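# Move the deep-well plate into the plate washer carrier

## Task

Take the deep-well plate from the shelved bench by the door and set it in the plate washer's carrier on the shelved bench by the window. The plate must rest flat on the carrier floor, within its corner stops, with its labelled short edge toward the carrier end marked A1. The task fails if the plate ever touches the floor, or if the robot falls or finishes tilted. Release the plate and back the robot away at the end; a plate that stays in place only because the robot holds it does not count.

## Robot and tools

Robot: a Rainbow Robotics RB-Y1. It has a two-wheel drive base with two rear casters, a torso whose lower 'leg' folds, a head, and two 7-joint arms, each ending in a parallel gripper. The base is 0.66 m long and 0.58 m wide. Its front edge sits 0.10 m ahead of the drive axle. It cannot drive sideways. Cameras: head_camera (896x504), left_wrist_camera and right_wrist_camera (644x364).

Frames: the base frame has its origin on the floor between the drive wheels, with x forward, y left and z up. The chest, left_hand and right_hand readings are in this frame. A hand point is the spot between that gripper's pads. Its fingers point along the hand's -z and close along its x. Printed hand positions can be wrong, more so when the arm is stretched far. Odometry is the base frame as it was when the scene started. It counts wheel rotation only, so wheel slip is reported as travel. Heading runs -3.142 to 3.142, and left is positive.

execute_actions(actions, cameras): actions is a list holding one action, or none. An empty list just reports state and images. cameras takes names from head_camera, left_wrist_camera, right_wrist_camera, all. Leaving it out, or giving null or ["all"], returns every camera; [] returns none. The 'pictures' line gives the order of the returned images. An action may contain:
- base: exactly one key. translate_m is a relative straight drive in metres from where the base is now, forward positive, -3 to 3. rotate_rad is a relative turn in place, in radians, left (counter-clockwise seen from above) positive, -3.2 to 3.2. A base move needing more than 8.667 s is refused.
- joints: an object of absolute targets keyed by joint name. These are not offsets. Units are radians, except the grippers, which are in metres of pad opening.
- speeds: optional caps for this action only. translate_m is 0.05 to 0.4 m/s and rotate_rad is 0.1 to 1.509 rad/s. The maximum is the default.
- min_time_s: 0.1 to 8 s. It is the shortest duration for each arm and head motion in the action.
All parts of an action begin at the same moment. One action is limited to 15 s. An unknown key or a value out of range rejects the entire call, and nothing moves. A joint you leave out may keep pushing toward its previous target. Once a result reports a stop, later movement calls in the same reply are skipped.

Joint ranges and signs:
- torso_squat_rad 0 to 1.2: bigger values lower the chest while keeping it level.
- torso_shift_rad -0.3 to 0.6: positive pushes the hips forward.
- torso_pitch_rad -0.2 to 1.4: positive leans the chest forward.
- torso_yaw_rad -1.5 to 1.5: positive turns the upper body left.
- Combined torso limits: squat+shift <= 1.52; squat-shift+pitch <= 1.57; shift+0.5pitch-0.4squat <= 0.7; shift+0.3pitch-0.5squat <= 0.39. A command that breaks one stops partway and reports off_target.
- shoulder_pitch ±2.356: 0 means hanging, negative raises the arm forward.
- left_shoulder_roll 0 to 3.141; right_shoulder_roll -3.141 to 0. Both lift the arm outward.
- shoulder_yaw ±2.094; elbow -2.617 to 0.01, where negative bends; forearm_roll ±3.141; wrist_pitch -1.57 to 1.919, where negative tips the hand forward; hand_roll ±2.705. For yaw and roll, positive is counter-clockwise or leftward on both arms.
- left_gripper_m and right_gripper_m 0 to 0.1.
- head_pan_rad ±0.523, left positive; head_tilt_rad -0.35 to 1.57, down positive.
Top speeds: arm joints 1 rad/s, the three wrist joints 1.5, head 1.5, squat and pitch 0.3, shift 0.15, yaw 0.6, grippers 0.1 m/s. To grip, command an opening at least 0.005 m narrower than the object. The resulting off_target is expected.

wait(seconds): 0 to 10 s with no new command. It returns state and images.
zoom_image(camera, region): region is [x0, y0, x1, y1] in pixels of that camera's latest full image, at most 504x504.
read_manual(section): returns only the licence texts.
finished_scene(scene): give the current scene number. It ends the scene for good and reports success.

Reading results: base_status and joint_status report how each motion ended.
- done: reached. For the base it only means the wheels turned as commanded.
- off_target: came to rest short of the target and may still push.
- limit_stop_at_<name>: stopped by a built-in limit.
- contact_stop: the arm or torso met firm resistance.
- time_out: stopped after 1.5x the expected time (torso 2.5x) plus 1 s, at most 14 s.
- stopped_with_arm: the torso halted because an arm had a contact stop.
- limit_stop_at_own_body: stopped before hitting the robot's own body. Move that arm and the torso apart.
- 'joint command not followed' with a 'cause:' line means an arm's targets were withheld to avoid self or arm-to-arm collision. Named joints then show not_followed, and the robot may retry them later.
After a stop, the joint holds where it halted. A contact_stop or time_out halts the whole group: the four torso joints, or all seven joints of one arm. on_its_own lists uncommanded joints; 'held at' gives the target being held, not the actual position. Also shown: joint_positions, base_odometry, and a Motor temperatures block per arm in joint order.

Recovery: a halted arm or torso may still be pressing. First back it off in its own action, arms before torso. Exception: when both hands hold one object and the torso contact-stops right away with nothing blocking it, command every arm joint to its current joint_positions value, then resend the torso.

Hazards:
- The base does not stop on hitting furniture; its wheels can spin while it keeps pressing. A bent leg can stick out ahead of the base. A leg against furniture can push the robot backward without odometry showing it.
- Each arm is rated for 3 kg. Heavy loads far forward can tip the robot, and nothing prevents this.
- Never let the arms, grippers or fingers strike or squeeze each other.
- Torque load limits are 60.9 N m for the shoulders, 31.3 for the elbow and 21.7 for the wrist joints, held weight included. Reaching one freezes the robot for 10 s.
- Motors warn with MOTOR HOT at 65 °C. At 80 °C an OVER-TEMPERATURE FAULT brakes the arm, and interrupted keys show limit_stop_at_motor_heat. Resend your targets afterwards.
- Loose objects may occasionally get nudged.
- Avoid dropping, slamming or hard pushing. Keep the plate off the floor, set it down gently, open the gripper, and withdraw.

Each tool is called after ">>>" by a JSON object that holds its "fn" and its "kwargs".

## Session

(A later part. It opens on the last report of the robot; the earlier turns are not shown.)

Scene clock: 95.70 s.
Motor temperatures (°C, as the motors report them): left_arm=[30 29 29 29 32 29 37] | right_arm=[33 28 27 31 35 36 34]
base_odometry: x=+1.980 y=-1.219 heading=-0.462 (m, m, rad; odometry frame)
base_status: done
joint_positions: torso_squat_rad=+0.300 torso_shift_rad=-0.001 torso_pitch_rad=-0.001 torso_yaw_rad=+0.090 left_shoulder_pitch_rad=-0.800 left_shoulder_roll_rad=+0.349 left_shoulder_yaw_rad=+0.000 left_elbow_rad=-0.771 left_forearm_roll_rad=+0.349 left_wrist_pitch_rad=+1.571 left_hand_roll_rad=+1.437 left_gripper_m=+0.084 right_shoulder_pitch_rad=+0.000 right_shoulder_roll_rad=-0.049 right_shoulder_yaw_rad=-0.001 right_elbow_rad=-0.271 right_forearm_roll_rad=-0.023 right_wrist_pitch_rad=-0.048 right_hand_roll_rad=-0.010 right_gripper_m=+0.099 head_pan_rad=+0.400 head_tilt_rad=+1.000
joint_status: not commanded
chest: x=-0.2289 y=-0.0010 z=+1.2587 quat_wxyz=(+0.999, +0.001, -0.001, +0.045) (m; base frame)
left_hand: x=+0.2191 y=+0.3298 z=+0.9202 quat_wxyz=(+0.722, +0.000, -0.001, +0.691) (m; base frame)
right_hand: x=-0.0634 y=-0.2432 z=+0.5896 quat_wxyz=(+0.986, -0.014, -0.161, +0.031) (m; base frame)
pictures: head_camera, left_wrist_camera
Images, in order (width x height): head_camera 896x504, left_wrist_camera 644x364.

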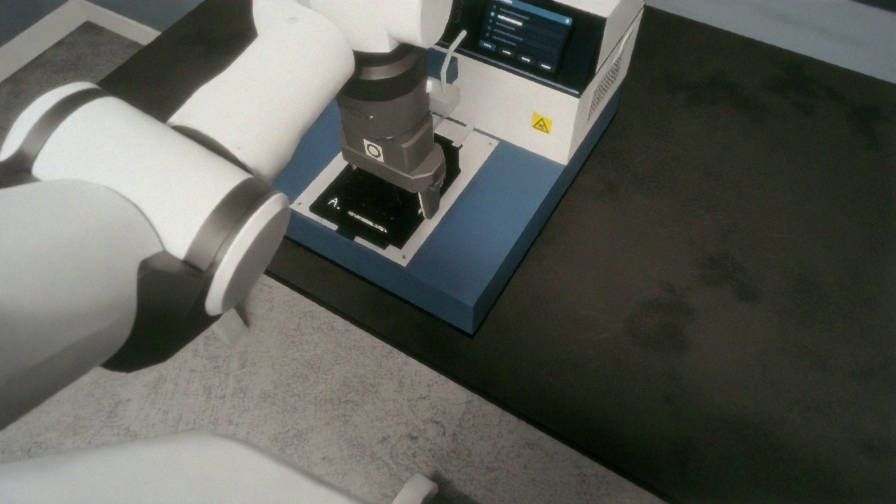

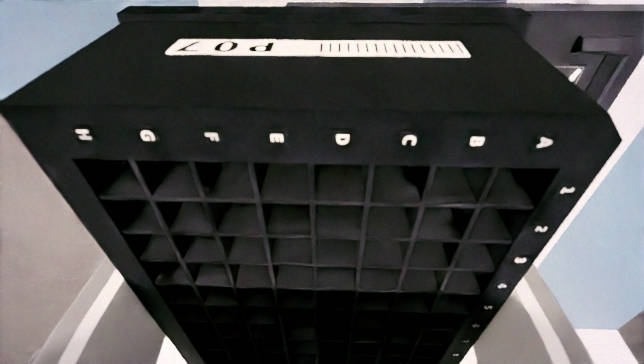

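>>> {"fn": "execute_actions", "kwargs": {"actions": [{"base":{"translate_m":0.045},"speeds":{"translate_m":0.1},"joints":{"torso_yaw_rad":0.178,"left_hand_roll_rad":1.35}}], "cameras": ["head_camera","left_wrist_camera"]}}

Scene clock: 99.57 s.
Motor temperatures (°C, as the motors report them): left_arm=[30 29 29 29 32 29 37] | right_arm=[33 28 27 31 35 36 34]
base_odometry: x=+2.020 y=-1.239 heading=-0.462 (m, m, rad; odometry frame)
base_status: done
joint_positions: torso_squat_rad=+0.300 torso_shift_rad=-0.001 torso_pitch_rad=-0.001 torso_yaw_rad=+0.178 left_shoulder_pitch_rad=-0.800 left_shoulder_roll_rad=+0.349 left_shoulder_yaw_rad=+0.000 left_elbow_rad=-0.771 left_forearm_roll_rad=+0.349 left_wrist_pitch_rad=+1.571 left_hand_roll_rad=+1.350 left_gripper_m=+0.084 right_shoulder_pitch_rad=+0.000 right_shoulder_roll_rad=-0.049 right_shoulder_yaw_rad=-0.001 right_elbow_rad=-0.271 right_forearm_roll_rad=-0.023 right_wrist_pitch_rad=-0.048 right_hand_roll_rad=-0.010 right_gripper_m=+0.099 head_pan_rad=+0.400 head_tilt_rad=+1.000
joint_status: all done
chest: x=-0.2289 y=-0.0010 z=+1.2587 quat_wxyz=(+0.996, +0.001, -0.001, +0.089) (m; base frame)
left_hand: x=+0.1884 y=+0.3679 z=+0.9202 quat_wxyz=(+0.722, +0.000, -0.001, +0.692) (m; base frame)
right_hand: x=-0.0426 y=-0.2277 z=+0.5896 quat_wxyz=(+0.984, -0.007, -0.161, +0.075) (m; base frame)
pictures: head_camera, left_wrist_camera
Images, in order (width x height): head_camera 896x504, left_wrist_camera 644x364.

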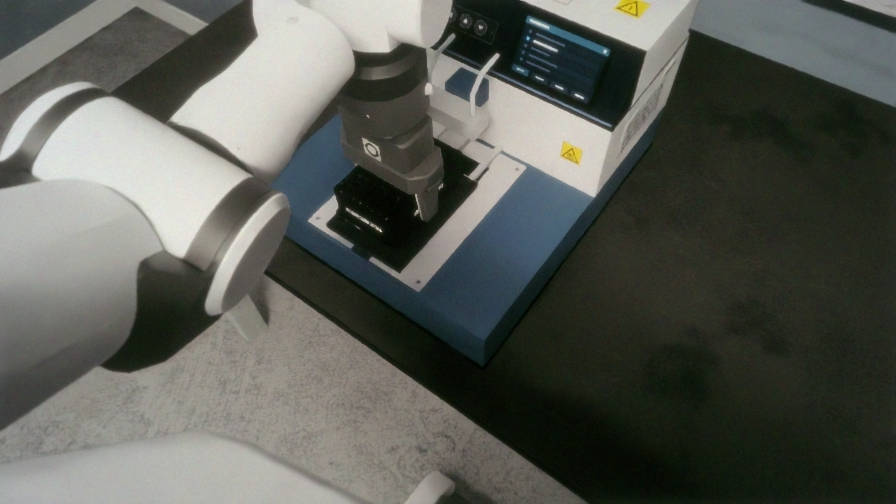

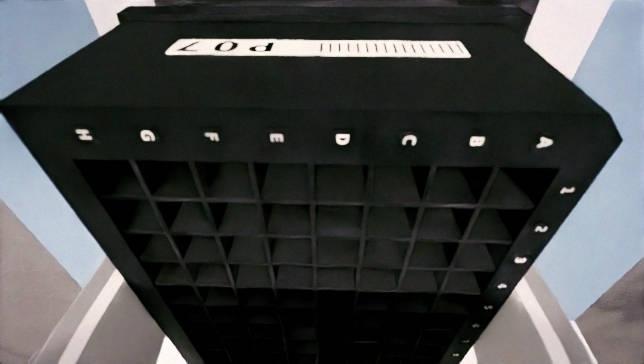

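>>> {"fn": "execute_actions", "kwargs": {"actions": [{"joints":{"torso_yaw_rad":0.171,"left_hand_roll_rad":1.357,"torso_squat_rad":0.335}}], "cameras": ["head_camera","left_wrist_camera"]}}

>>> {"fn": "zoom_image", "kwargs": {"camera": "head_camera", "region": [290, 110, 540, 300]}}

Scene clock: 102.20 s.
Motor temperatures (°C, as the motors report them): left_arm=[30 29 29 29 32 29 37] | right_arm=[33 28 27 31 35 36 34]
base_odometry: x=+2.020 y=-1.239 heading=-0.462 (m, m, rad; odometry frame)
base_status: not commanded
joint_positions: torso_squat_rad=+0.335 torso_shift_rad=-0.001 torso_pitch_rad=-0.001 torso_yaw_rad=+0.171 left_shoulder_pitch_rad=-0.800 left_shoulder_roll_rad=+0.349 left_shoulder_yaw_rad=+0.000 left_elbow_rad=-0.771 left_forearm_roll_rad=+0.349 left_wrist_pitch_rad=+1.571 left_hand_roll_rad=+1.357 left_gripper_m=+0.084 right_shoulder_pitch_rad=+0.000 right_shoulder_roll_rad=-0.049 right_shoulder_yaw_rad=-0.001 right_elbow_rad=-0.271 right_forearm_roll_rad=-0.023 right_wrist_pitch_rad=-0.048 right_hand_roll_rad=-0.010 right_gripper_m=+0.099 head_pan_rad=+0.400 head_tilt_rad=+1.000
joint_status: all done
chest: x=-0.2290 y=-0.0010 z=+1.2510 quat_wxyz=(+0.996, +0.001, -0.001, +0.085) (m; base frame)
left_hand: x=+0.1909 y=+0.3650 z=+0.9127 quat_wxyz=(+0.722, +0.000, -0.001, +0.692) (m; base frame)
right_hand: x=-0.0442 y=-0.2290 z=+0.5820 quat_wxyz=(+0.984, -0.008, -0.161, +0.071) (m; base frame)
pictures: head_camera, left_wrist_camera
Images, in order (width x height): head_camera 896x504, left_wrist_camera 644x364.

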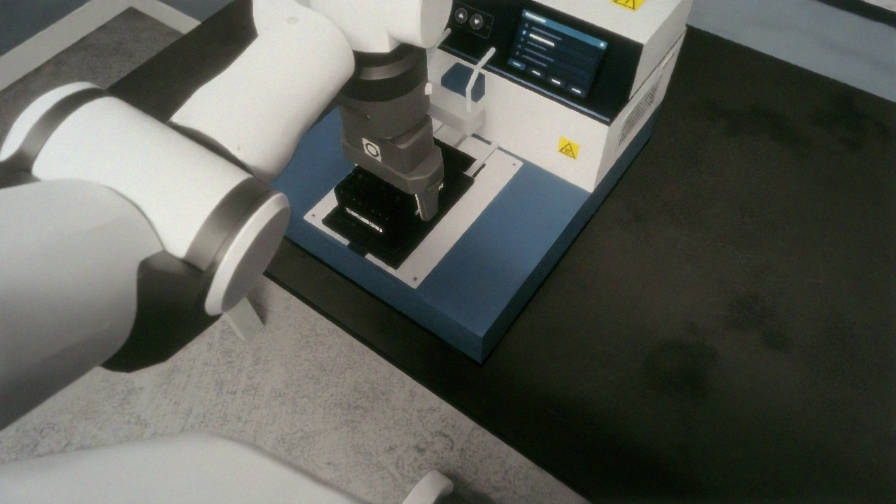

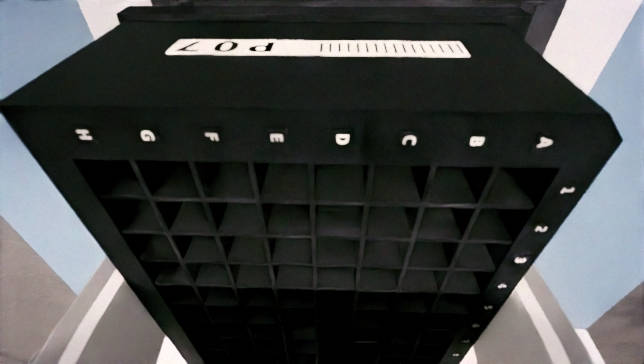

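Region (290, 110, 540, 300) of head_camera's 896x504 image, scaled by 2.016, with more detail than that image has; it fills the top 383 rows of this view, and the rest is white.

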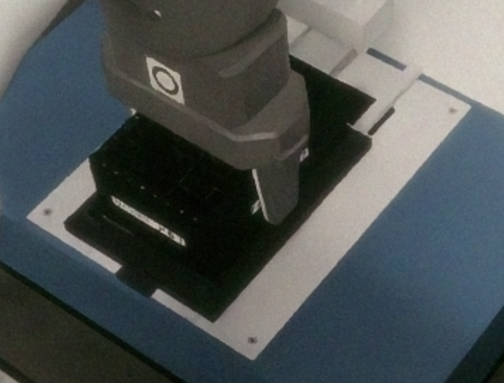

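>>> {"fn": "execute_actions", "kwargs": {"actions": [{"joints":{"torso_squat_rad":0.36}}], "cameras": ["left_wrist_camera"]}}

>>> {"fn": "zoom_image", "kwargs": {"camera": "left_wrist_camera", "region": [0, 0, 504, 100]}}

>>> {"fn": "zoom_image", "kwargs": {"camera": "left_wrist_camera", "region": [400, 0, 644, 100]}}

Scene clock: 104.70 s.
Motor temperatures (°C, as the motors report them): left_arm=[30 29 29 29 32 29 37] | right_arm=[33 28 27 31 35 36 34]
base_odometry: x=+2.020 y=-1.239 heading=-0.462 (m, m, rad; odometry frame)
base_status: not commanded
joint_positions: torso_squat_rad=+0.360 torso_shift_rad=-0.001 torso_pitch_rad=-0.001 torso_yaw_rad=+0.171 left_shoulder_pitch_rad=-0.800 left_shoulder_roll_rad=+0.349 left_shoulder_yaw_rad=+0.000 left_elbow_rad=-0.771 left_forearm_roll_rad=+0.349 left_wrist_pitch_rad=+1.571 left_hand_roll_rad=+1.357 left_gripper_m=+0.084 right_shoulder_pitch_rad=+0.000 right_shoulder_roll_rad=-0.049 right_shoulder_yaw_rad=-0.001 right_elbow_rad=-0.271 right_forearm_roll_rad=-0.023 right_wrist_pitch_rad=-0.048 right_hand_roll_rad=-0.010 right_gripper_m=+0.099 head_pan_rad=+0.400 head_tilt_rad=+1.000
joint_status: all done
chest: x=-0.2290 y=-0.0010 z=+1.2451 quat_wxyz=(+0.996, +0.001, -0.001, +0.085) (m; base frame)
left_hand: x=+0.1909 y=+0.3650 z=+0.9067 quat_wxyz=(+0.722, +0.000, -0.001, +0.692) (m; base frame)
right_hand: x=-0.0441 y=-0.2290 z=+0.5761 quat_wxyz=(+0.984, -0.008, -0.161, +0.071) (m; base frame)
pictures: left_wrist_camera
Images, in order (width x height): left_wrist_camera 644x364.

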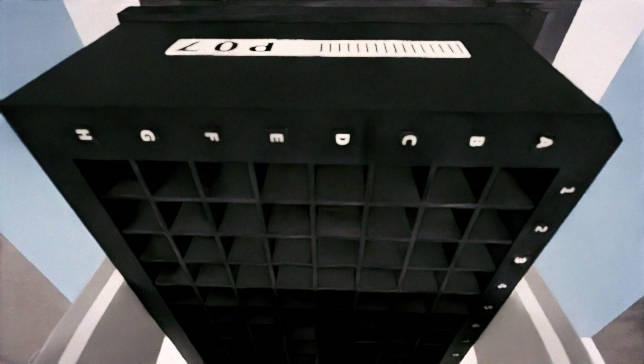

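Region (0, 0, 504, 100) of left_wrist_camera's 644x364 image, scaled by 1.000; it fills the top 100 rows of this view, and the rest is white.

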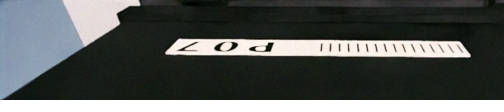

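Region (400, 0, 644, 100) of left_wrist_camera's 644x364 image, scaled by 2.066, with more detail than that image has; it fills the top 207 rows of this view, and the rest is white.

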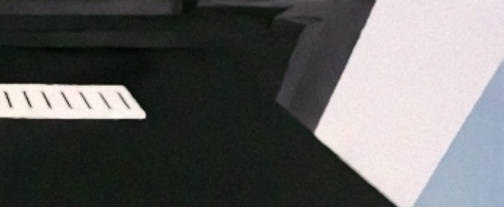

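>>> {"fn": "execute_actions", "kwargs": {"actions": [{"joints":{"torso_squat_rad":0.385,"torso_yaw_rad":0.167,"left_hand_roll_rad":1.361}}], "cameras": ["left_wrist_camera","head_camera"]}}

>>> {"fn": "zoom_image", "kwargs": {"camera": "left_wrist_camera", "region": [400, 0, 644, 100]}}

>>> {"fn": "zoom_image", "kwargs": {"camera": "left_wrist_camera", "region": [0, 0, 244, 100]}}

Scene clock: 109.03 s.
Motor temperatures (°C, as the motors report them): left_arm=[30 29 29 29 32 29 37] | right_arm=[33 28 27 31 35 36 34]
base_odometry: x=+2.020 y=-1.239 heading=-0.462 (m, m, rad; odometry frame)
base_status: not commanded
joint_positions: torso_squat_rad=+0.385 torso_shift_rad=-0.001 torso_pitch_rad=-0.001 torso_yaw_rad=+0.167 left_shoulder_pitch_rad=-0.800 left_shoulder_roll_rad=+0.349 left_shoulder_yaw_rad=+0.000 left_elbow_rad=-0.771 left_forearm_roll_rad=+0.349 left_wrist_pitch_rad=+1.571 left_hand_roll_rad=+1.361 left_gripper_m=+0.084 right_shoulder_pitch_rad=+0.000 right_shoulder_roll_rad=-0.049 right_shoulder_yaw_rad=-0.001 right_elbow_rad=-0.271 right_forearm_roll_rad=-0.023 right_wrist_pitch_rad=-0.048 right_hand_roll_rad=-0.010 right_gripper_m=+0.099 head_pan_rad=+0.400 head_tilt_rad=+1.000
joint_status: all done
chest: x=-0.2290 y=-0.0010 z=+1.2387 quat_wxyz=(+0.997, +0.001, -0.001, +0.083) (m; base frame)
left_hand: x=+0.1923 y=+0.3634 z=+0.9003 quat_wxyz=(+0.722, +0.000, -0.001, +0.692) (m; base frame)
right_hand: x=-0.0451 y=-0.2298 z=+0.5697 quat_wxyz=(+0.984, -0.008, -0.161, +0.069) (m; base frame)
pictures: head_camera, left_wrist_camera
Images, in order (width x height): head_camera 896x504, left_wrist_camera 644x364.

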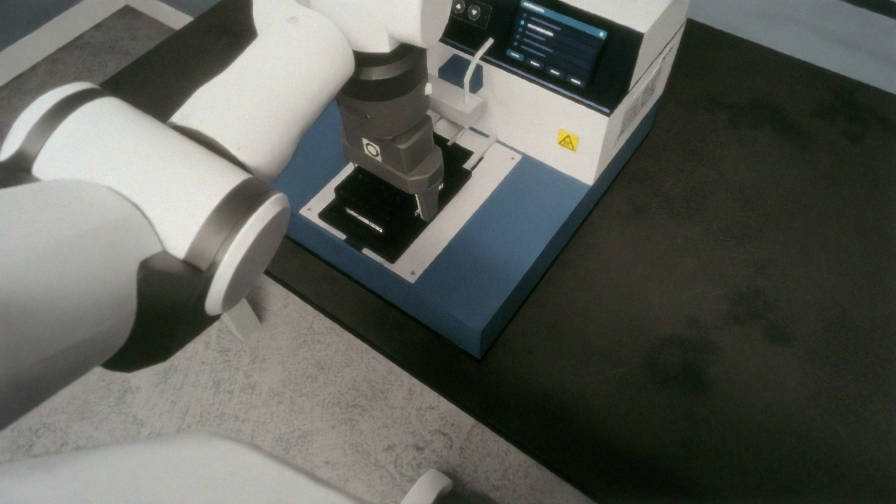

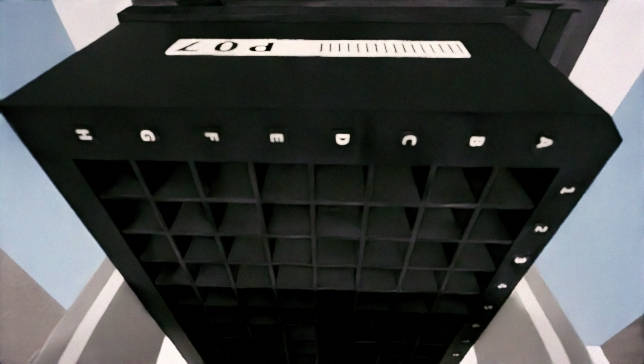

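Region (400, 0, 644, 100) of left_wrist_camera's 644x364 image, scaled by 2.066, with more detail than that image has; it fills the top 207 rows of this view, and the rest is white.

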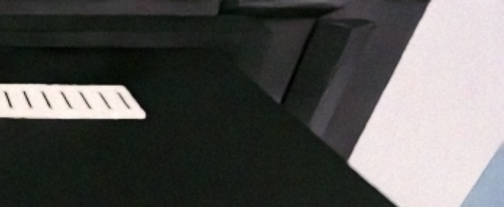

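Region (0, 0, 244, 100) of left_wrist_camera's 644x364 image, scaled by 2.066, with more detail than that image has; it fills the top 207 rows of this view, and the rest is white.

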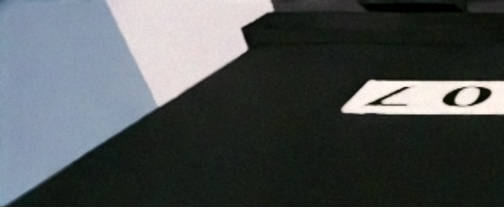

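>>> {"fn": "execute_actions", "kwargs": {"actions": [{"joints":{"torso_squat_rad":0.4}}], "cameras": ["left_wrist_camera"]}}

Scene clock: 111.60 s.
Motor temperatures (°C, as the motors report them): left_arm=[30 29 29 29 32 29 37] | right_arm=[33 28 27 31 35 36 34]
base_odometry: x=+2.020 y=-1.239 heading=-0.462 (m, m, rad; odometry frame)
base_status: not commanded
joint_positions: torso_squat_rad=+0.400 torso_shift_rad=-0.001 torso_pitch_rad=-0.002 torso_yaw_rad=+0.167 left_shoulder_pitch_rad=-0.800 left_shoulder_roll_rad=+0.349 left_shoulder_yaw_rad=+0.000 left_elbow_rad=-0.771 left_forearm_roll_rad=+0.349 left_wrist_pitch_rad=+1.571 left_hand_roll_rad=+1.361 left_gripper_m=+0.084 right_shoulder_pitch_rad=+0.000 right_shoulder_roll_rad=-0.049 right_shoulder_yaw_rad=-0.001 right_elbow_rad=-0.271 right_forearm_roll_rad=-0.023 right_wrist_pitch_rad=-0.048 right_hand_roll_rad=-0.010 right_gripper_m=+0.099 head_pan_rad=+0.400 head_tilt_rad=+1.000
joint_status: all done
chest: x=-0.2291 y=-0.0010 z=+1.2347 quat_wxyz=(+0.997, +0.001, -0.001, +0.083) (m; base frame)
left_hand: x=+0.1926 y=+0.3633 z=+0.8969 quat_wxyz=(+0.722, +0.000, -0.001, +0.692) (m; base frame)
right_hand: x=-0.0450 y=-0.2297 z=+0.5657 quat_wxyz=(+0.984, -0.008, -0.162, +0.069) (m; base frame)
pictures: left_wrist_camera
Images, in order (width x height): left_wrist_camera 644x364.

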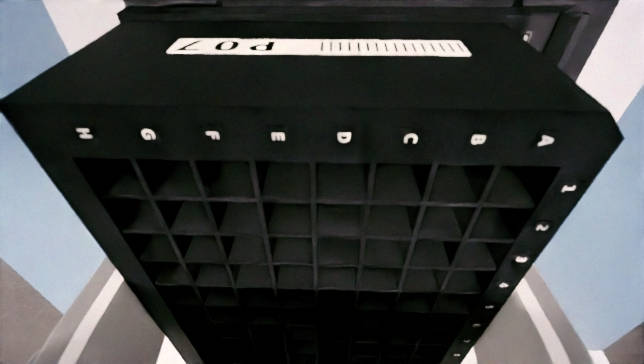

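Contact made. Release and lift.

>>> {"fn": "execute_actions", "kwargs": {"actions": [{"joints":{"left_gripper_m":0.1}}], "cameras": []}}

>>> {"fn": "execute_actions", "kwargs": {"actions": [{"joints":{"torso_squat_rad":0.0}}], "cameras": ["left_wrist_camera"]}}

>>> {"fn": "execute_actions", "kwargs": {"actions": [{"base":{"translate_m":-0.3},"joints":{"torso_yaw_rad":0.5,"head_pan_rad":-0.1,"head_tilt_rad":0.85}}], "cameras": ["head_camera"]}}

>>> {"fn": "zoom_image", "kwargs": {"camera": "head_camera", "region": [300, 60, 620, 320]}}

Scene clock: 114.70 s.
Motor temperatures (°C, as the motors report them): left_arm=[30 29 29 29 32 29 37] | right_arm=[33 28 27 31 35 36 34]
base_odometry: x=+2.020 y=-1.239 heading=-0.462 (m, m, rad; odometry frame)
base_status: not commanded
joint_positions: torso_squat_rad=+0.400 torso_shift_rad=-0.001 torso_pitch_rad=-0.002 torso_yaw_rad=+0.167 left_shoulder_pitch_rad=-0.800 left_shoulder_roll_rad=+0.349 left_shoulder_yaw_rad=+0.000 left_elbow_rad=-0.771 left_forearm_roll_rad=+0.349 left_wrist_pitch_rad=+1.571 left_hand_roll_rad=+1.361 left_gripper_m=+0.100 right_shoulder_pitch_rad=+0.000 right_shoulder_roll_rad=-0.049 right_shoulder_yaw_rad=-0.001 right_elbow_rad=-0.271 right_forearm_roll_rad=-0.023 right_wrist_pitch_rad=-0.048 right_hand_roll_rad=-0.010 right_gripper_m=+0.099 head_pan_rad=+0.400 head_tilt_rad=+1.000
joint_status: all done
chest: x=-0.2290 y=-0.0010 z=+1.2347 quat_wxyz=(+0.997, +0.001, -0.001, +0.083) (m; base frame)
left_hand: x=+0.1926 y=+0.3634 z=+0.8967 quat_wxyz=(+0.722, +0.000, -0.001, +0.692) (m; base frame)
right_hand: x=-0.0451 y=-0.2297 z=+0.5657 quat_wxyz=(+0.984, -0.008, -0.161, +0.069) (m; base frame)
pictures: none
No camera images: the call's "cameras" was empty. Leave "cameras" out to get every camera's image.

Scene clock: 116.80 s.
Motor temperatures (°C, as the motors report them): left_arm=[30 29 29 29 32 29 37] | right_arm=[33 28 27 31 35 36 34]
base_odometry: x=+2.020 y=-1.239 heading=-0.462 (m, m, rad; odometry frame)
base_status: not commanded
joint_positions: torso_squat_rad=+0.000 torso_shift_rad=-0.001 torso_pitch_rad=-0.001 torso_yaw_rad=+0.167 left_shoulder_pitch_rad=-0.800 left_shoulder_roll_rad=+0.349 left_shoulder_yaw_rad=+0.000 left_elbow_rad=-0.771 left_forearm_roll_rad=+0.349 left_wrist_pitch_rad=+1.571 left_hand_roll_rad=+1.361 left_gripper_m=+0.100 right_shoulder_pitch_rad=+0.000 right_shoulder_roll_rad=-0.049 right_shoulder_yaw_rad=-0.001 right_elbow_rad=-0.271 right_forearm_roll_rad=-0.023 right_wrist_pitch_rad=-0.048 right_hand_roll_rad=-0.010 right_gripper_m=+0.099 head_pan_rad=+0.400 head_tilt_rad=+1.000
joint_status: all done
chest: x=-0.2289 y=-0.0010 z=+1.2899 quat_wxyz=(+0.997, +0.001, -0.001, +0.083) (m; base frame)
left_hand: x=+0.1925 y=+0.3633 z=+0.9517 quat_wxyz=(+0.722, +0.000, -0.001, +0.692) (m; base frame)
right_hand: x=-0.0451 y=-0.2298 z=+0.6209 quat_wxyz=(+0.984, -0.008, -0.161, +0.069) (m; base frame)
pictures: left_wrist_camera
Images, in order (width x height): left_wrist_camera 644x364.

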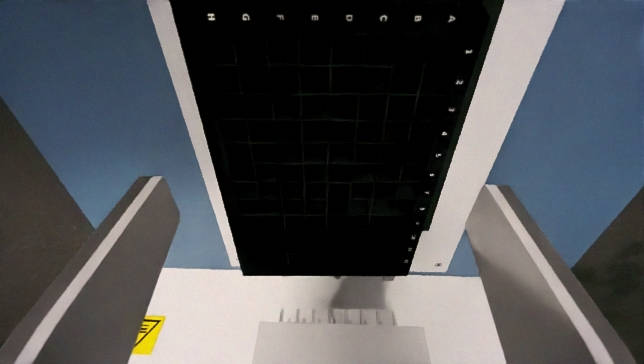

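Scene clock: 119.10 s.
Motor temperatures (°C, as the motors report them): left_arm=[30 29 29 29 32 29 37] | right_arm=[33 28 27 31 35 36 34]
base_odometry: x=+1.752 y=-1.105 heading=-0.461 (m, m, rad; odometry frame)
base_status: done
joint_positions: torso_squat_rad=+0.000 torso_shift_rad=-0.001 torso_pitch_rad=-0.001 torso_yaw_rad=+0.500 left_shoulder_pitch_rad=-0.800 left_shoulder_roll_rad=+0.349 left_shoulder_yaw_rad=+0.000 left_elbow_rad=-0.771 left_forearm_roll_rad=+0.349 left_wrist_pitch_rad=+1.571 left_hand_roll_rad=+1.361 left_gripper_m=+0.100 right_shoulder_pitch_rad=+0.000 right_shoulder_roll_rad=-0.049 right_shoulder_yaw_rad=-0.001 right_elbow_rad=-0.271 right_forearm_roll_rad=-0.023 right_wrist_pitch_rad=-0.048 right_hand_roll_rad=-0.010 right_gripper_m=+0.099 head_pan_rad=-0.100 head_tilt_rad=+0.850
joint_status: all done
chest: x=-0.2290 y=-0.0010 z=+1.2899 quat_wxyz=(+0.969, +0.001, -0.001, +0.247) (m; base frame)
left_hand: x=+0.0503 y=+0.4810 z=+0.9516 quat_wxyz=(+0.597, +0.000, -0.001, +0.802) (m; base frame)
right_hand: x=+0.0199 y=-0.1574 z=+0.6211 quat_wxyz=(+0.959, +0.019, -0.161, +0.232) (m; base frame)
pictures: head_camera
Images, in order (width x height): head_camera 896x504.

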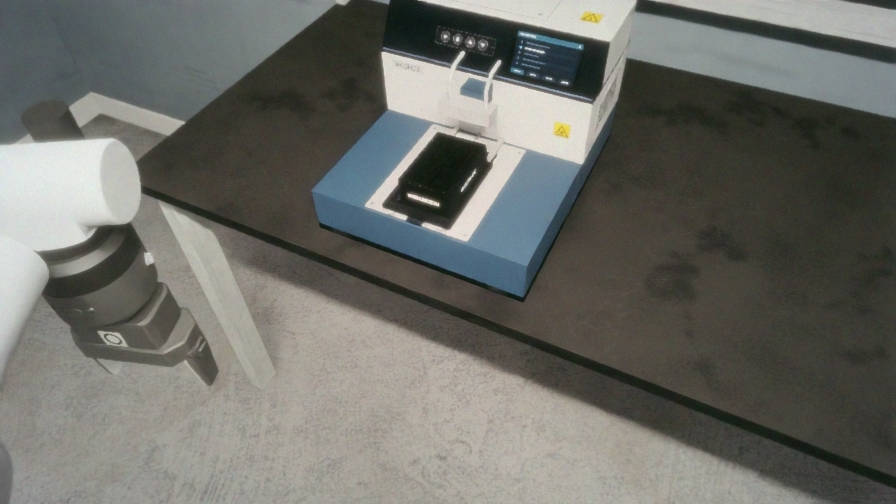

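Region (300, 60, 620, 320) of head_camera's 896x504 image, scaled by 1.575, with more detail than that image has; it fills the top 410 rows of this view, and the rest is white.

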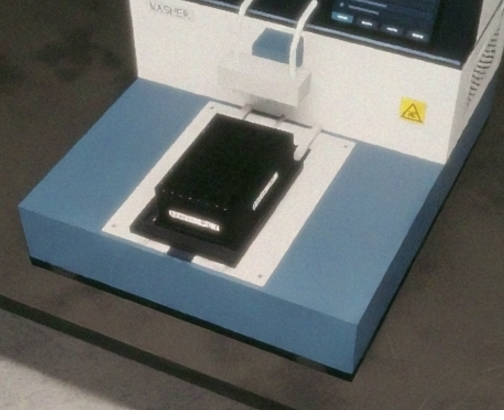

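>>> {"fn": "execute_actions", "kwargs": {"actions": [{"base":{"translate_m":0.303},"joints":{"torso_yaw_rad":0.175,"left_hand_roll_rad":1.353,"head_pan_rad":0.4,"head_tilt_rad":1.0}}], "cameras": ["left_wrist_camera"]}}

Scene clock: 126.07 s.
Motor temperatures (°C, as the motors report them): left_arm=[30 29 29 29 32 29 37] | right_arm=[33 28 27 31 35 36 34]
base_odometry: x=+2.023 y=-1.240 heading=-0.460 (m, m, rad; odometry frame)
base_status: done
joint_positions: torso_squat_rad=+0.000 torso_shift_rad=-0.001 torso_pitch_rad=-0.001 torso_yaw_rad=+0.175 left_shoulder_pitch_rad=-0.800 left_shoulder_roll_rad=+0.349 left_shoulder_yaw_rad=+0.000 left_elbow_rad=-0.771 left_forearm_roll_rad=+0.349 left_wrist_pitch_rad=+1.571 left_hand_roll_rad=+1.353 left_gripper_m=+0.100 right_shoulder_pitch_rad=+0.000 right_shoulder_roll_rad=-0.049 right_shoulder_yaw_rad=-0.001 right_elbow_rad=-0.271 right_forearm_roll_rad=-0.023 right_wrist_pitch_rad=-0.048 right_hand_roll_rad=-0.010 right_gripper_m=+0.099 head_pan_rad=+0.400 head_tilt_rad=+1.000
joint_status: all done
chest: x=-0.2289 y=-0.0010 z=+1.2899 quat_wxyz=(+0.996, +0.001, -0.001, +0.087) (m; base frame)
left_hand: x=+0.1896 y=+0.3666 z=+0.9516 quat_wxyz=(+0.722, +0.000, -0.001, +0.692) (m; base frame)
right_hand: x=-0.0433 y=-0.2283 z=+0.6209 quat_wxyz=(+0.984, -0.007, -0.161, +0.073) (m; base frame)
pictures: left_wrist_camera
Images, in order (width x height): left_wrist_camera 644x364.

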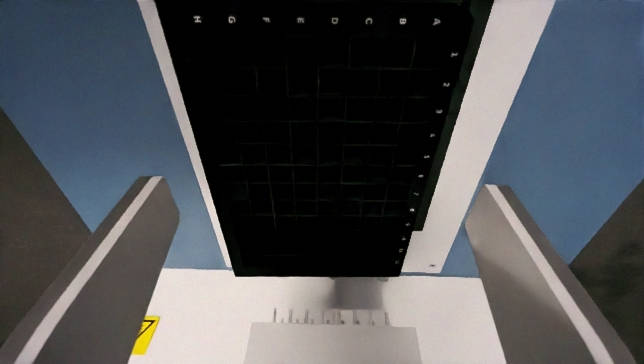

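>>> {"fn": "execute_actions", "kwargs": {"actions": [{"joints":{"torso_squat_rad":0.375,"torso_yaw_rad":0.168,"left_hand_roll_rad":1.36}}], "cameras": ["left_wrist_camera"]}}

>>> {"fn": "execute_actions", "kwargs": {"actions": [{"joints":{"left_gripper_m":0.07}}], "cameras": []}}

>>> {"fn": "execute_actions", "kwargs": {"actions": [{"joints":{"torso_squat_rad":0.33}}], "cameras": []}}

>>> {"fn": "execute_actions", "kwargs": {"actions": [{"base":{"translate_m":0.009},"speeds":{"translate_m":0.05},"joints":{"torso_yaw_rad":0.194,"left_hand_roll_rad":1.37}}], "cameras": ["left_wrist_camera"]}}

>>> {"fn": "zoom_image", "kwargs": {"camera": "left_wrist_camera", "region": [400, 0, 644, 100]}}

>>> {"fn": "zoom_image", "kwargs": {"camera": "left_wrist_camera", "region": [0, 0, 244, 100]}}

Scene clock: 132.27 s.
Motor temperatures (°C, as the motors report them): left_arm=[30 29 29 29 32 29 37] | right_arm=[33 28 27 31 35 36 34]
base_odometry: x=+2.023 y=-1.240 heading=-0.460 (m, m, rad; odometry frame)
base_status: not commanded
joint_positions: torso_squat_rad=+0.375 torso_shift_rad=-0.001 torso_pitch_rad=-0.001 torso_yaw_rad=+0.168 left_shoulder_pitch_rad=-0.800 left_shoulder_roll_rad=+0.349 left_shoulder_yaw_rad=+0.000 left_elbow_rad=-0.771 left_forearm_roll_rad=+0.349 left_wrist_pitch_rad=+1.571 left_hand_roll_rad=+1.360 left_gripper_m=+0.100 right_shoulder_pitch_rad=+0.000 right_shoulder_roll_rad=-0.049 right_shoulder_yaw_rad=-0.001 right_elbow_rad=-0.271 right_forearm_roll_rad=-0.023 right_wrist_pitch_rad=-0.048 right_hand_roll_rad=-0.010 right_gripper_m=+0.099 head_pan_rad=+0.400 head_tilt_rad=+1.000
joint_status: all done
chest: x=-0.2290 y=-0.0010 z=+1.2413 quat_wxyz=(+0.996, +0.001, -0.001, +0.084) (m; base frame)
left_hand: x=+0.1921 y=+0.3637 z=+0.9031 quat_wxyz=(+0.722, +0.000, -0.001, +0.692) (m; base frame)
right_hand: x=-0.0448 y=-0.2295 z=+0.5723 quat_wxyz=(+0.984, -0.008, -0.161, +0.070) (m; base frame)
pictures: left_wrist_camera
Images, in order (width x height): left_wrist_camera 644x364.

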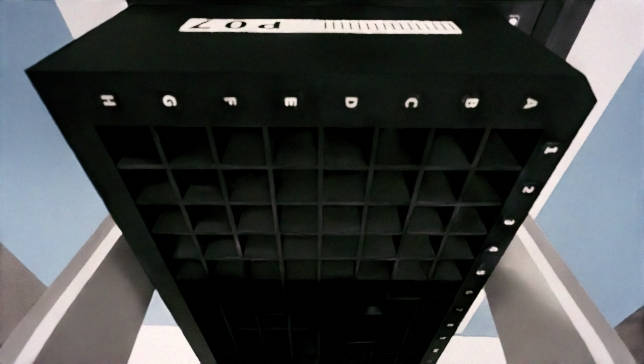

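Scene clock: 133.03 s.
Motor temperatures (°C, as the motors report them): left_arm=[30 29 29 29 32 29 37] | right_arm=[33 28 27 31 35 36 34]
base_odometry: x=+2.023 y=-1.240 heading=-0.460 (m, m, rad; odometry frame)
base_status: not commanded
joint_positions: torso_squat_rad=+0.375 torso_shift_rad=-0.001 torso_pitch_rad=-0.001 torso_yaw_rad=+0.168 left_shoulder_pitch_rad=-0.800 left_shoulder_roll_rad=+0.349 left_shoulder_yaw_rad=+0.000 left_elbow_rad=-0.771 left_forearm_roll_rad=+0.349 left_wrist_pitch_rad=+1.571 left_hand_roll_rad=+1.360 left_gripper_m=+0.083 right_shoulder_pitch_rad=+0.000 right_shoulder_roll_rad=-0.049 right_shoulder_yaw_rad=-0.001 right_elbow_rad=-0.271 right_forearm_roll_rad=-0.023 right_wrist_pitch_rad=-0.048 right_hand_roll_rad=-0.010 right_gripper_m=+0.099 head_pan_rad=+0.400 head_tilt_rad=+1.000
joint_status: left_gripper_m off_target (ended at +0.083, target +0.070)
chest: x=-0.2290 y=-0.0010 z=+1.2413 quat_wxyz=(+0.996, +0.001, -0.001, +0.084) (m; base frame)
left_hand: x=+0.1921 y=+0.3637 z=+0.9031 quat_wxyz=(+0.722, +0.000, -0.001, +0.692) (m; base frame)
right_hand: x=-0.0448 y=-0.2295 z=+0.5723 quat_wxyz=(+0.984, -0.008, -0.161, +0.070) (m; base frame)
pictures: none
No camera images: the call's "cameras" was empty. Leave "cameras" out to get every camera's image.

Scene clock: 133.87 s.
Motor temperatures (°C, as the motors report them): left_arm=[30 29 29 29 32 29 37] | right_arm=[33 28 27 31 35 36 34]
base_odometry: x=+2.023 y=-1.240 heading=-0.460 (m, m, rad; odometry frame)
base_status: not commanded
joint_positions: torso_squat_rad=+0.330 torso_shift_rad=-0.001 torso_pitch_rad=-0.001 torso_yaw_rad=+0.168 left_shoulder_pitch_rad=-0.800 left_shoulder_roll_rad=+0.349 left_shoulder_yaw_rad=+0.000 left_elbow_rad=-0.771 left_forearm_roll_rad=+0.349 left_wrist_pitch_rad=+1.571 left_hand_roll_rad=+1.360 left_gripper_m=+0.083 right_shoulder_pitch_rad=+0.000 right_shoulder_roll_rad=-0.049 right_shoulder_yaw_rad=-0.001 right_elbow_rad=-0.271 right_forearm_roll_rad=-0.023 right_wrist_pitch_rad=-0.048 right_hand_roll_rad=-0.010 right_gripper_m=+0.099 head_pan_rad=+0.400 head_tilt_rad=+1.000
joint_status: all done
chest: x=-0.2289 y=-0.0010 z=+1.2522 quat_wxyz=(+0.996, +0.001, -0.001, +0.084) (m; base frame)
left_hand: x=+0.1921 y=+0.3637 z=+0.9138 quat_wxyz=(+0.722, +0.000, -0.001, +0.692) (m; base frame)
right_hand: x=-0.0449 y=-0.2295 z=+0.5831 quat_wxyz=(+0.984, -0.008, -0.161, +0.070) (m; base frame)
pictures: none
No camera images: the call's "cameras" was empty. Leave "cameras" out to get every camera's image.

Scene clock: 134.70 s.
Motor temperatures (°C, as the motors report them): left_arm=[30 29 29 29 32 29 37] | right_arm=[33 28 27 31 35 36 34]
base_odometry: x=+2.031 y=-1.244 heading=-0.459 (m, m, rad; odometry frame)
base_status: done
joint_positions: torso_squat_rad=+0.330 torso_shift_rad=-0.001 torso_pitch_rad=-0.001 torso_yaw_rad=+0.194 left_shoulder_pitch_rad=-0.800 left_shoulder_roll_rad=+0.349 left_shoulder_yaw_rad=+0.000 left_elbow_rad=-0.771 left_forearm_roll_rad=+0.349 left_wrist_pitch_rad=+1.571 left_hand_roll_rad=+1.370 left_gripper_m=+0.083 right_shoulder_pitch_rad=+0.000 right_shoulder_roll_rad=-0.049 right_shoulder_yaw_rad=-0.001 right_elbow_rad=-0.271 right_forearm_roll_rad=-0.023 right_wrist_pitch_rad=-0.048 right_hand_roll_rad=-0.010 right_gripper_m=+0.099 head_pan_rad=+0.400 head_tilt_rad=+1.000
joint_status: all done
chest: x=-0.2289 y=-0.0010 z=+1.2522 quat_wxyz=(+0.995, +0.001, -0.001, +0.097) (m; base frame)
left_hand: x=+0.1825 y=+0.3745 z=+0.9138 quat_wxyz=(+0.710, +0.000, -0.001, +0.705) (m; base frame)
right_hand: x=-0.0390 y=-0.2247 z=+0.5832 quat_wxyz=(+0.983, -0.006, -0.162, +0.083) (m; base frame)
pictures: left_wrist_camera
Images, in order (width x height): left_wrist_camera 644x364.

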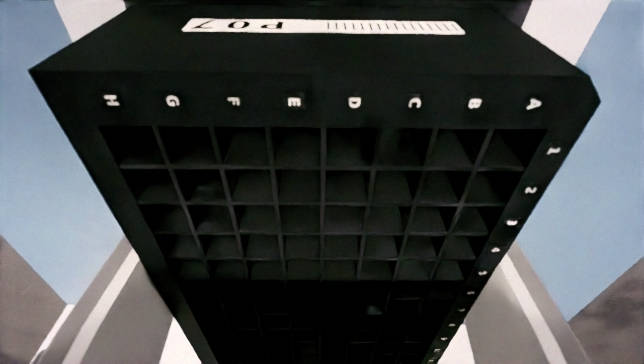

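Region (400, 0, 644, 100) of left_wrist_camera's 644x364 image, scaled by 2.066, with more detail than that image has; it fills the top 207 rows of this view, and the rest is white.

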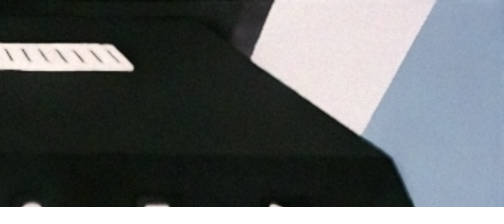

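Region (0, 0, 244, 100) of left_wrist_camera's 644x364 image, scaled by 2.066, with more detail than that image has; it fills the top 207 rows of this view, and the rest is white.

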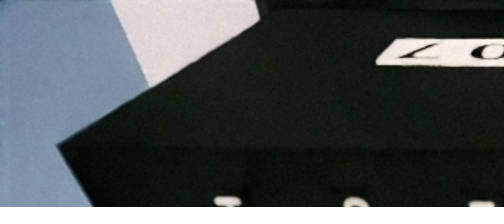

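>>> {"fn": "execute_actions", "kwargs": {"actions": [{"joints":{"torso_yaw_rad":0.198,"left_hand_roll_rad":1.366,"torso_squat_rad":0.375}}], "cameras": ["left_wrist_camera"]}}

>>> {"fn": "zoom_image", "kwargs": {"camera": "left_wrist_camera", "region": [400, 0, 644, 100]}}

>>> {"fn": "zoom_image", "kwargs": {"camera": "left_wrist_camera", "region": [0, 0, 244, 100]}}

Scene clock: 137.43 s.
Motor temperatures (°C, as the motors report them): left_arm=[30 29 29 29 32 29 37] | right_arm=[33 28 27 31 35 36 34]
base_odometry: x=+2.031 y=-1.244 heading=-0.459 (m, m, rad; odometry frame)
base_status: not commanded
joint_positions: torso_squat_rad=+0.375 torso_shift_rad=-0.001 torso_pitch_rad=-0.002 torso_yaw_rad=+0.198 left_shoulder_pitch_rad=-0.802 left_shoulder_roll_rad=+0.349 left_shoulder_yaw_rad=+0.000 left_elbow_rad=-0.772 left_forearm_roll_rad=+0.349 left_wrist_pitch_rad=+1.571 left_hand_roll_rad=+1.366 left_gripper_m=+0.083 right_shoulder_pitch_rad=+0.000 right_shoulder_roll_rad=-0.049 right_shoulder_yaw_rad=-0.001 right_elbow_rad=-0.271 right_forearm_roll_rad=-0.023 right_wrist_pitch_rad=-0.048 right_hand_roll_rad=-0.010 right_gripper_m=+0.099 head_pan_rad=+0.400 head_tilt_rad=+1.000
joint_status: all done
chest: x=-0.2294 y=-0.0012 z=+1.2413 quat_wxyz=(+0.995, +0.001, -0.001, +0.099) (m; base frame)
left_hand: x=+0.1818 y=+0.3761 z=+0.9046 quat_wxyz=(+0.710, -0.001, -0.003, +0.704) (m; base frame)
right_hand: x=-0.0380 y=-0.2239 z=+0.5723 quat_wxyz=(+0.983, -0.005, -0.162, +0.085) (m; base frame)
pictures: left_wrist_camera
Images, in order (width x height): left_wrist_camera 644x364.

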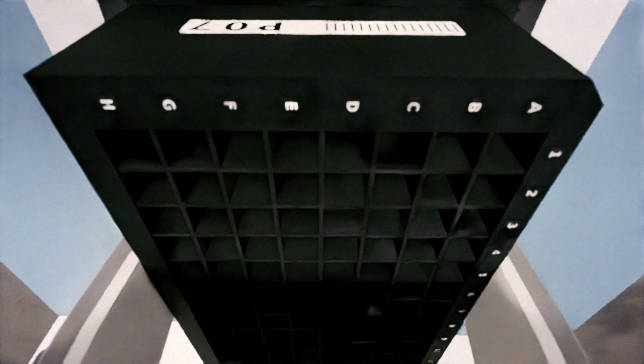

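Region (400, 0, 644, 100) of left_wrist_camera's 644x364 image, scaled by 2.066, with more detail than that image has; it fills the top 207 rows of this view, and the rest is white.

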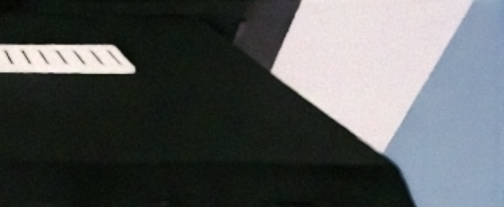

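Region (0, 0, 244, 100) of left_wrist_camera's 644x364 image, scaled by 2.066, with more detail than that image has; it fills the top 207 rows of this view, and the rest is white.

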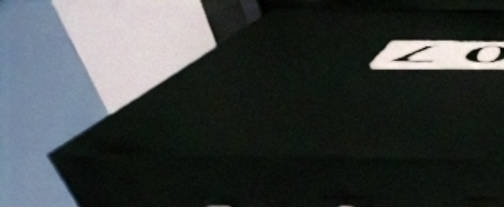

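>>> {"fn": "execute_actions", "kwargs": {"actions": [{"joints":{"torso_squat_rad":0.355}}], "cameras": []}}

>>> {"fn": "execute_actions", "kwargs": {"actions": [{"base":{"translate_m":0.004},"speeds":{"translate_m":0.05}}], "cameras": []}}

>>> {"fn": "execute_actions", "kwargs": {"actions": [{"joints":{"torso_squat_rad":0.38}}], "cameras": ["left_wrist_camera"]}}

Scene clock: 139.80 s.
Motor temperatures (°C, as the motors report them): left_arm=[30 29 29 29 32 29 37] | right_arm=[33 28 27 31 35 36 34]
base_odometry: x=+2.031 y=-1.244 heading=-0.459 (m, m, rad; odometry frame)
base_status: not commanded
joint_positions: torso_squat_rad=+0.355 torso_shift_rad=-0.001 torso_pitch_rad=-0.001 torso_yaw_rad=+0.198 left_shoulder_pitch_rad=-0.800 left_shoulder_roll_rad=+0.349 left_shoulder_yaw_rad=+0.000 left_elbow_rad=-0.771 left_forearm_roll_rad=+0.349 left_wrist_pitch_rad=+1.571 left_hand_roll_rad=+1.366 left_gripper_m=+0.083 right_shoulder_pitch_rad=+0.000 right_shoulder_roll_rad=-0.049 right_shoulder_yaw_rad=-0.001 right_elbow_rad=-0.271 right_forearm_roll_rad=-0.023 right_wrist_pitch_rad=-0.048 right_hand_roll_rad=-0.010 right_gripper_m=+0.099 head_pan_rad=+0.400 head_tilt_rad=+1.000
joint_status: all done
chest: x=-0.2289 y=-0.0010 z=+1.2463 quat_wxyz=(+0.995, +0.001, -0.001, +0.099) (m; base frame)
left_hand: x=+0.1811 y=+0.3763 z=+0.9082 quat_wxyz=(+0.710, +0.000, -0.001, +0.705) (m; base frame)
right_hand: x=-0.0381 y=-0.2240 z=+0.5773 quat_wxyz=(+0.983, -0.006, -0.162, +0.085) (m; base frame)
pictures: none
No camera images: the call's "cameras" was empty. Leave "cameras" out to get every camera's image.

Scene clock: 140.77 s.
Motor temperatures (°C, as the motors report them): left_arm=[30 29 29 29 32 29 37] | right_arm=[33 28 27 31 35 36 34]
base_odometry: x=+2.035 y=-1.245 heading=-0.459 (m, m, rad; odometry frame)
base_status: done
joint_positions: torso_squat_rad=+0.355 torso_shift_rad=-0.001 torso_pitch_rad=-0.001 torso_yaw_rad=+0.198 left_shoulder_pitch_rad=-0.800 left_shoulder_roll_rad=+0.349 left_shoulder_yaw_rad=+0.000 left_elbow_rad=-0.771 left_forearm_roll_rad=+0.349 left_wrist_pitch_rad=+1.571 left_hand_roll_rad=+1.366 left_gripper_m=+0.083 right_shoulder_pitch_rad=+0.000 right_shoulder_roll_rad=-0.049 right_shoulder_yaw_rad=-0.001 right_elbow_rad=-0.271 right_forearm_roll_rad=-0.023 right_wrist_pitch_rad=-0.048 right_hand_roll_rad=-0.010 right_gripper_m=+0.099 head_pan_rad=+0.400 head_tilt_rad=+1.000
joint_status: not commanded
chest: x=-0.2289 y=-0.0010 z=+1.2463 quat_wxyz=(+0.995, +0.001, -0.001, +0.099) (m; base frame)
left_hand: x=+0.1810 y=+0.3763 z=+0.9081 quat_wxyz=(+0.710, +0.000, -0.001, +0.705) (m; base frame)
right_hand: x=-0.0380 y=-0.2240 z=+0.5773 quat_wxyz=(+0.983, -0.006, -0.162, +0.085) (m; base frame)
pictures: none
No camera images: the call's "cameras" was empty. Leave "cameras" out to get every camera's image.

Scene clock: 141.53 s.
Motor temperatures (°C, as the motors report them): left_arm=[30 29 29 29 32 29 37] | right_arm=[33 28 27 31 35 36 34]
base_odometry: x=+2.035 y=-1.245 heading=-0.459 (m, m, rad; odometry frame)
base_status: not commanded
joint_positions: torso_squat_rad=+0.380 torso_shift_rad=-0.001 torso_pitch_rad=-0.002 torso_yaw_rad=+0.198 left_shoulder_pitch_rad=-0.802 left_shoulder_roll_rad=+0.349 left_shoulder_yaw_rad=+0.000 left_elbow_rad=-0.772 left_forearm_roll_rad=+0.349 left_wrist_pitch_rad=+1.571 left_hand_roll_rad=+1.366 left_gripper_m=+0.082 right_shoulder_pitch_rad=+0.000 right_shoulder_roll_rad=-0.049 right_shoulder_yaw_rad=-0.001 right_elbow_rad=-0.271 right_forearm_roll_rad=-0.023 right_wrist_pitch_rad=-0.048 right_hand_roll_rad=-0.010 right_gripper_m=+0.099 head_pan_rad=+0.400 head_tilt_rad=+1.000
joint_status: all done
chest: x=-0.2294 y=-0.0012 z=+1.2400 quat_wxyz=(+0.995, +0.001, -0.001, +0.099) (m; base frame)
left_hand: x=+0.1816 y=+0.3762 z=+0.9032 quat_wxyz=(+0.710, +0.000, -0.002, +0.704) (m; base frame)
right_hand: x=-0.0380 y=-0.2239 z=+0.5710 quat_wxyz=(+0.983, -0.005, -0.162, +0.085) (m; base frame)
pictures: left_wrist_camera
Images, in order (width x height): left_wrist_camera 644x364.

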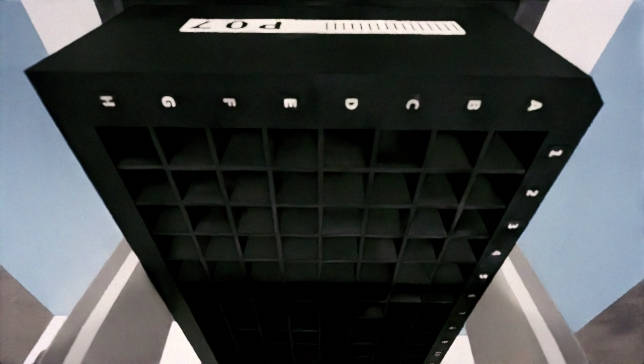

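>>> {"fn": "execute_actions", "kwargs": {"actions": [{"joints":{"torso_squat_rad":0.36}}], "cameras": []}}

>>> {"fn": "execute_actions", "kwargs": {"actions": [{"base":{"translate_m":-0.002},"speeds":{"translate_m":0.05}}], "cameras": []}}

>>> {"fn": "execute_actions", "kwargs": {"actions": [{"joints":{"torso_squat_rad":0.38}}], "cameras": ["left_wrist_camera"]}}

Scene clock: 144.80 s.
Motor temperatures (°C, as the motors report them): left_arm=[30 29 29 29 32 29 37] | right_arm=[33 28 27 31 35 36 34]
base_odometry: x=+2.035 y=-1.245 heading=-0.459 (m, m, rad; odometry frame)
base_status: not commanded
joint_positions: torso_squat_rad=+0.360 torso_shift_rad=-0.001 torso_pitch_rad=-0.001 torso_yaw_rad=+0.198 left_shoulder_pitch_rad=-0.800 left_shoulder_roll_rad=+0.349 left_shoulder_yaw_rad=+0.000 left_elbow_rad=-0.771 left_forearm_roll_rad=+0.349 left_wrist_pitch_rad=+1.571 left_hand_roll_rad=+1.366 left_gripper_m=+0.082 right_shoulder_pitch_rad=+0.000 right_shoulder_roll_rad=-0.049 right_shoulder_yaw_rad=-0.001 right_elbow_rad=-0.271 right_forearm_roll_rad=-0.023 right_wrist_pitch_rad=-0.048 right_hand_roll_rad=-0.010 right_gripper_m=+0.099 head_pan_rad=+0.400 head_tilt_rad=+1.000
joint_status: all done
chest: x=-0.2289 y=-0.0010 z=+1.2451 quat_wxyz=(+0.995, +0.001, -0.001, +0.099) (m; base frame)
left_hand: x=+0.1811 y=+0.3762 z=+0.9070 quat_wxyz=(+0.710, +0.000, -0.001, +0.705) (m; base frame)
right_hand: x=-0.0381 y=-0.2240 z=+0.5760 quat_wxyz=(+0.983, -0.005, -0.162, +0.085) (m; base frame)
pictures: none
No camera images: the call's "cameras" was empty. Leave "cameras" out to get every camera's image.

Scene clock: 145.63 s.
Motor temperatures (°C, as the motors report them): left_arm=[30 29 29 29 32 29 37] | right_arm=[33 28 27 31 35 36 34]
base_odometry: x=+2.033 y=-1.245 heading=-0.459 (m, m, rad; odometry frame)
base_status: done
joint_positions: torso_squat_rad=+0.360 torso_shift_rad=-0.001 torso_pitch_rad=-0.001 torso_yaw_rad=+0.198 left_shoulder_pitch_rad=-0.800 left_shoulder_roll_rad=+0.349 left_shoulder_yaw_rad=+0.000 left_elbow_rad=-0.771 left_forearm_roll_rad=+0.349 left_wrist_pitch_rad=+1.571 left_hand_roll_rad=+1.366 left_gripper_m=+0.082 right_shoulder_pitch_rad=+0.000 right_shoulder_roll_rad=-0.049 right_shoulder_yaw_rad=-0.001 right_elbow_rad=-0.271 right_forearm_roll_rad=-0.023 right_wrist_pitch_rad=-0.048 right_hand_roll_rad=-0.010 right_gripper_m=+0.099 head_pan_rad=+0.400 head_tilt_rad=+1.000
joint_status: not commanded
chest: x=-0.2290 y=-0.0010 z=+1.2451 quat_wxyz=(+0.995, +0.001, -0.001, +0.099) (m; base frame)
left_hand: x=+0.1810 y=+0.3762 z=+0.9069 quat_wxyz=(+0.710, +0.000, -0.001, +0.705) (m; base frame)
right_hand: x=-0.0381 y=-0.2240 z=+0.5760 quat_wxyz=(+0.983, -0.006, -0.162, +0.085) (m; base frame)
pictures: none
No camera images: the call's "cameras" was empty. Leave "cameras" out to get every camera's image.

Scene clock: 146.30 s.
Motor temperatures (°C, as the motors report them): left_arm=[30 29 29 29 32 29 37] | right_arm=[33 28 27 31 35 36 34]
base_odometry: x=+2.033 y=-1.245 heading=-0.459 (m, m, rad; odometry frame)
base_status: not commanded
joint_positions: torso_squat_rad=+0.380 torso_shift_rad=-0.001 torso_pitch_rad=-0.002 torso_yaw_rad=+0.198 left_shoulder_pitch_rad=-0.802 left_shoulder_roll_rad=+0.349 left_shoulder_yaw_rad=+0.000 left_elbow_rad=-0.772 left_forearm_roll_rad=+0.349 left_wrist_pitch_rad=+1.571 left_hand_roll_rad=+1.366 left_gripper_m=+0.082 right_shoulder_pitch_rad=+0.000 right_shoulder_roll_rad=-0.049 right_shoulder_yaw_rad=-0.001 right_elbow_rad=-0.271 right_forearm_roll_rad=-0.023 right_wrist_pitch_rad=-0.048 right_hand_roll_rad=-0.010 right_gripper_m=+0.099 head_pan_rad=+0.400 head_tilt_rad=+1.000
joint_status: all done
chest: x=-0.2293 y=-0.0012 z=+1.2400 quat_wxyz=(+0.995, +0.001, -0.001, +0.099) (m; base frame)
left_hand: x=+0.1819 y=+0.3762 z=+0.9033 quat_wxyz=(+0.710, -0.001, -0.003, +0.704) (m; base frame)
right_hand: x=-0.0380 y=-0.2239 z=+0.5710 quat_wxyz=(+0.983, -0.005, -0.162, +0.085) (m; base frame)
pictures: left_wrist_camera
Images, in order (width x height): left_wrist_camera 644x364.

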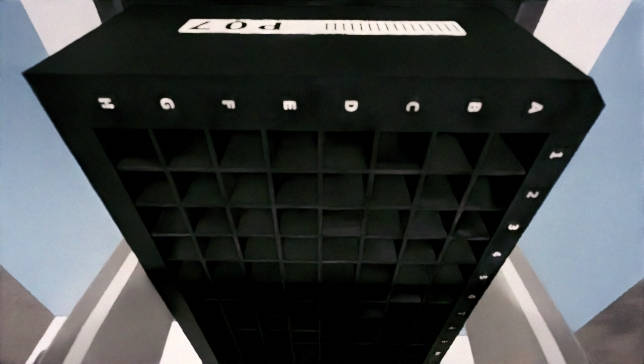

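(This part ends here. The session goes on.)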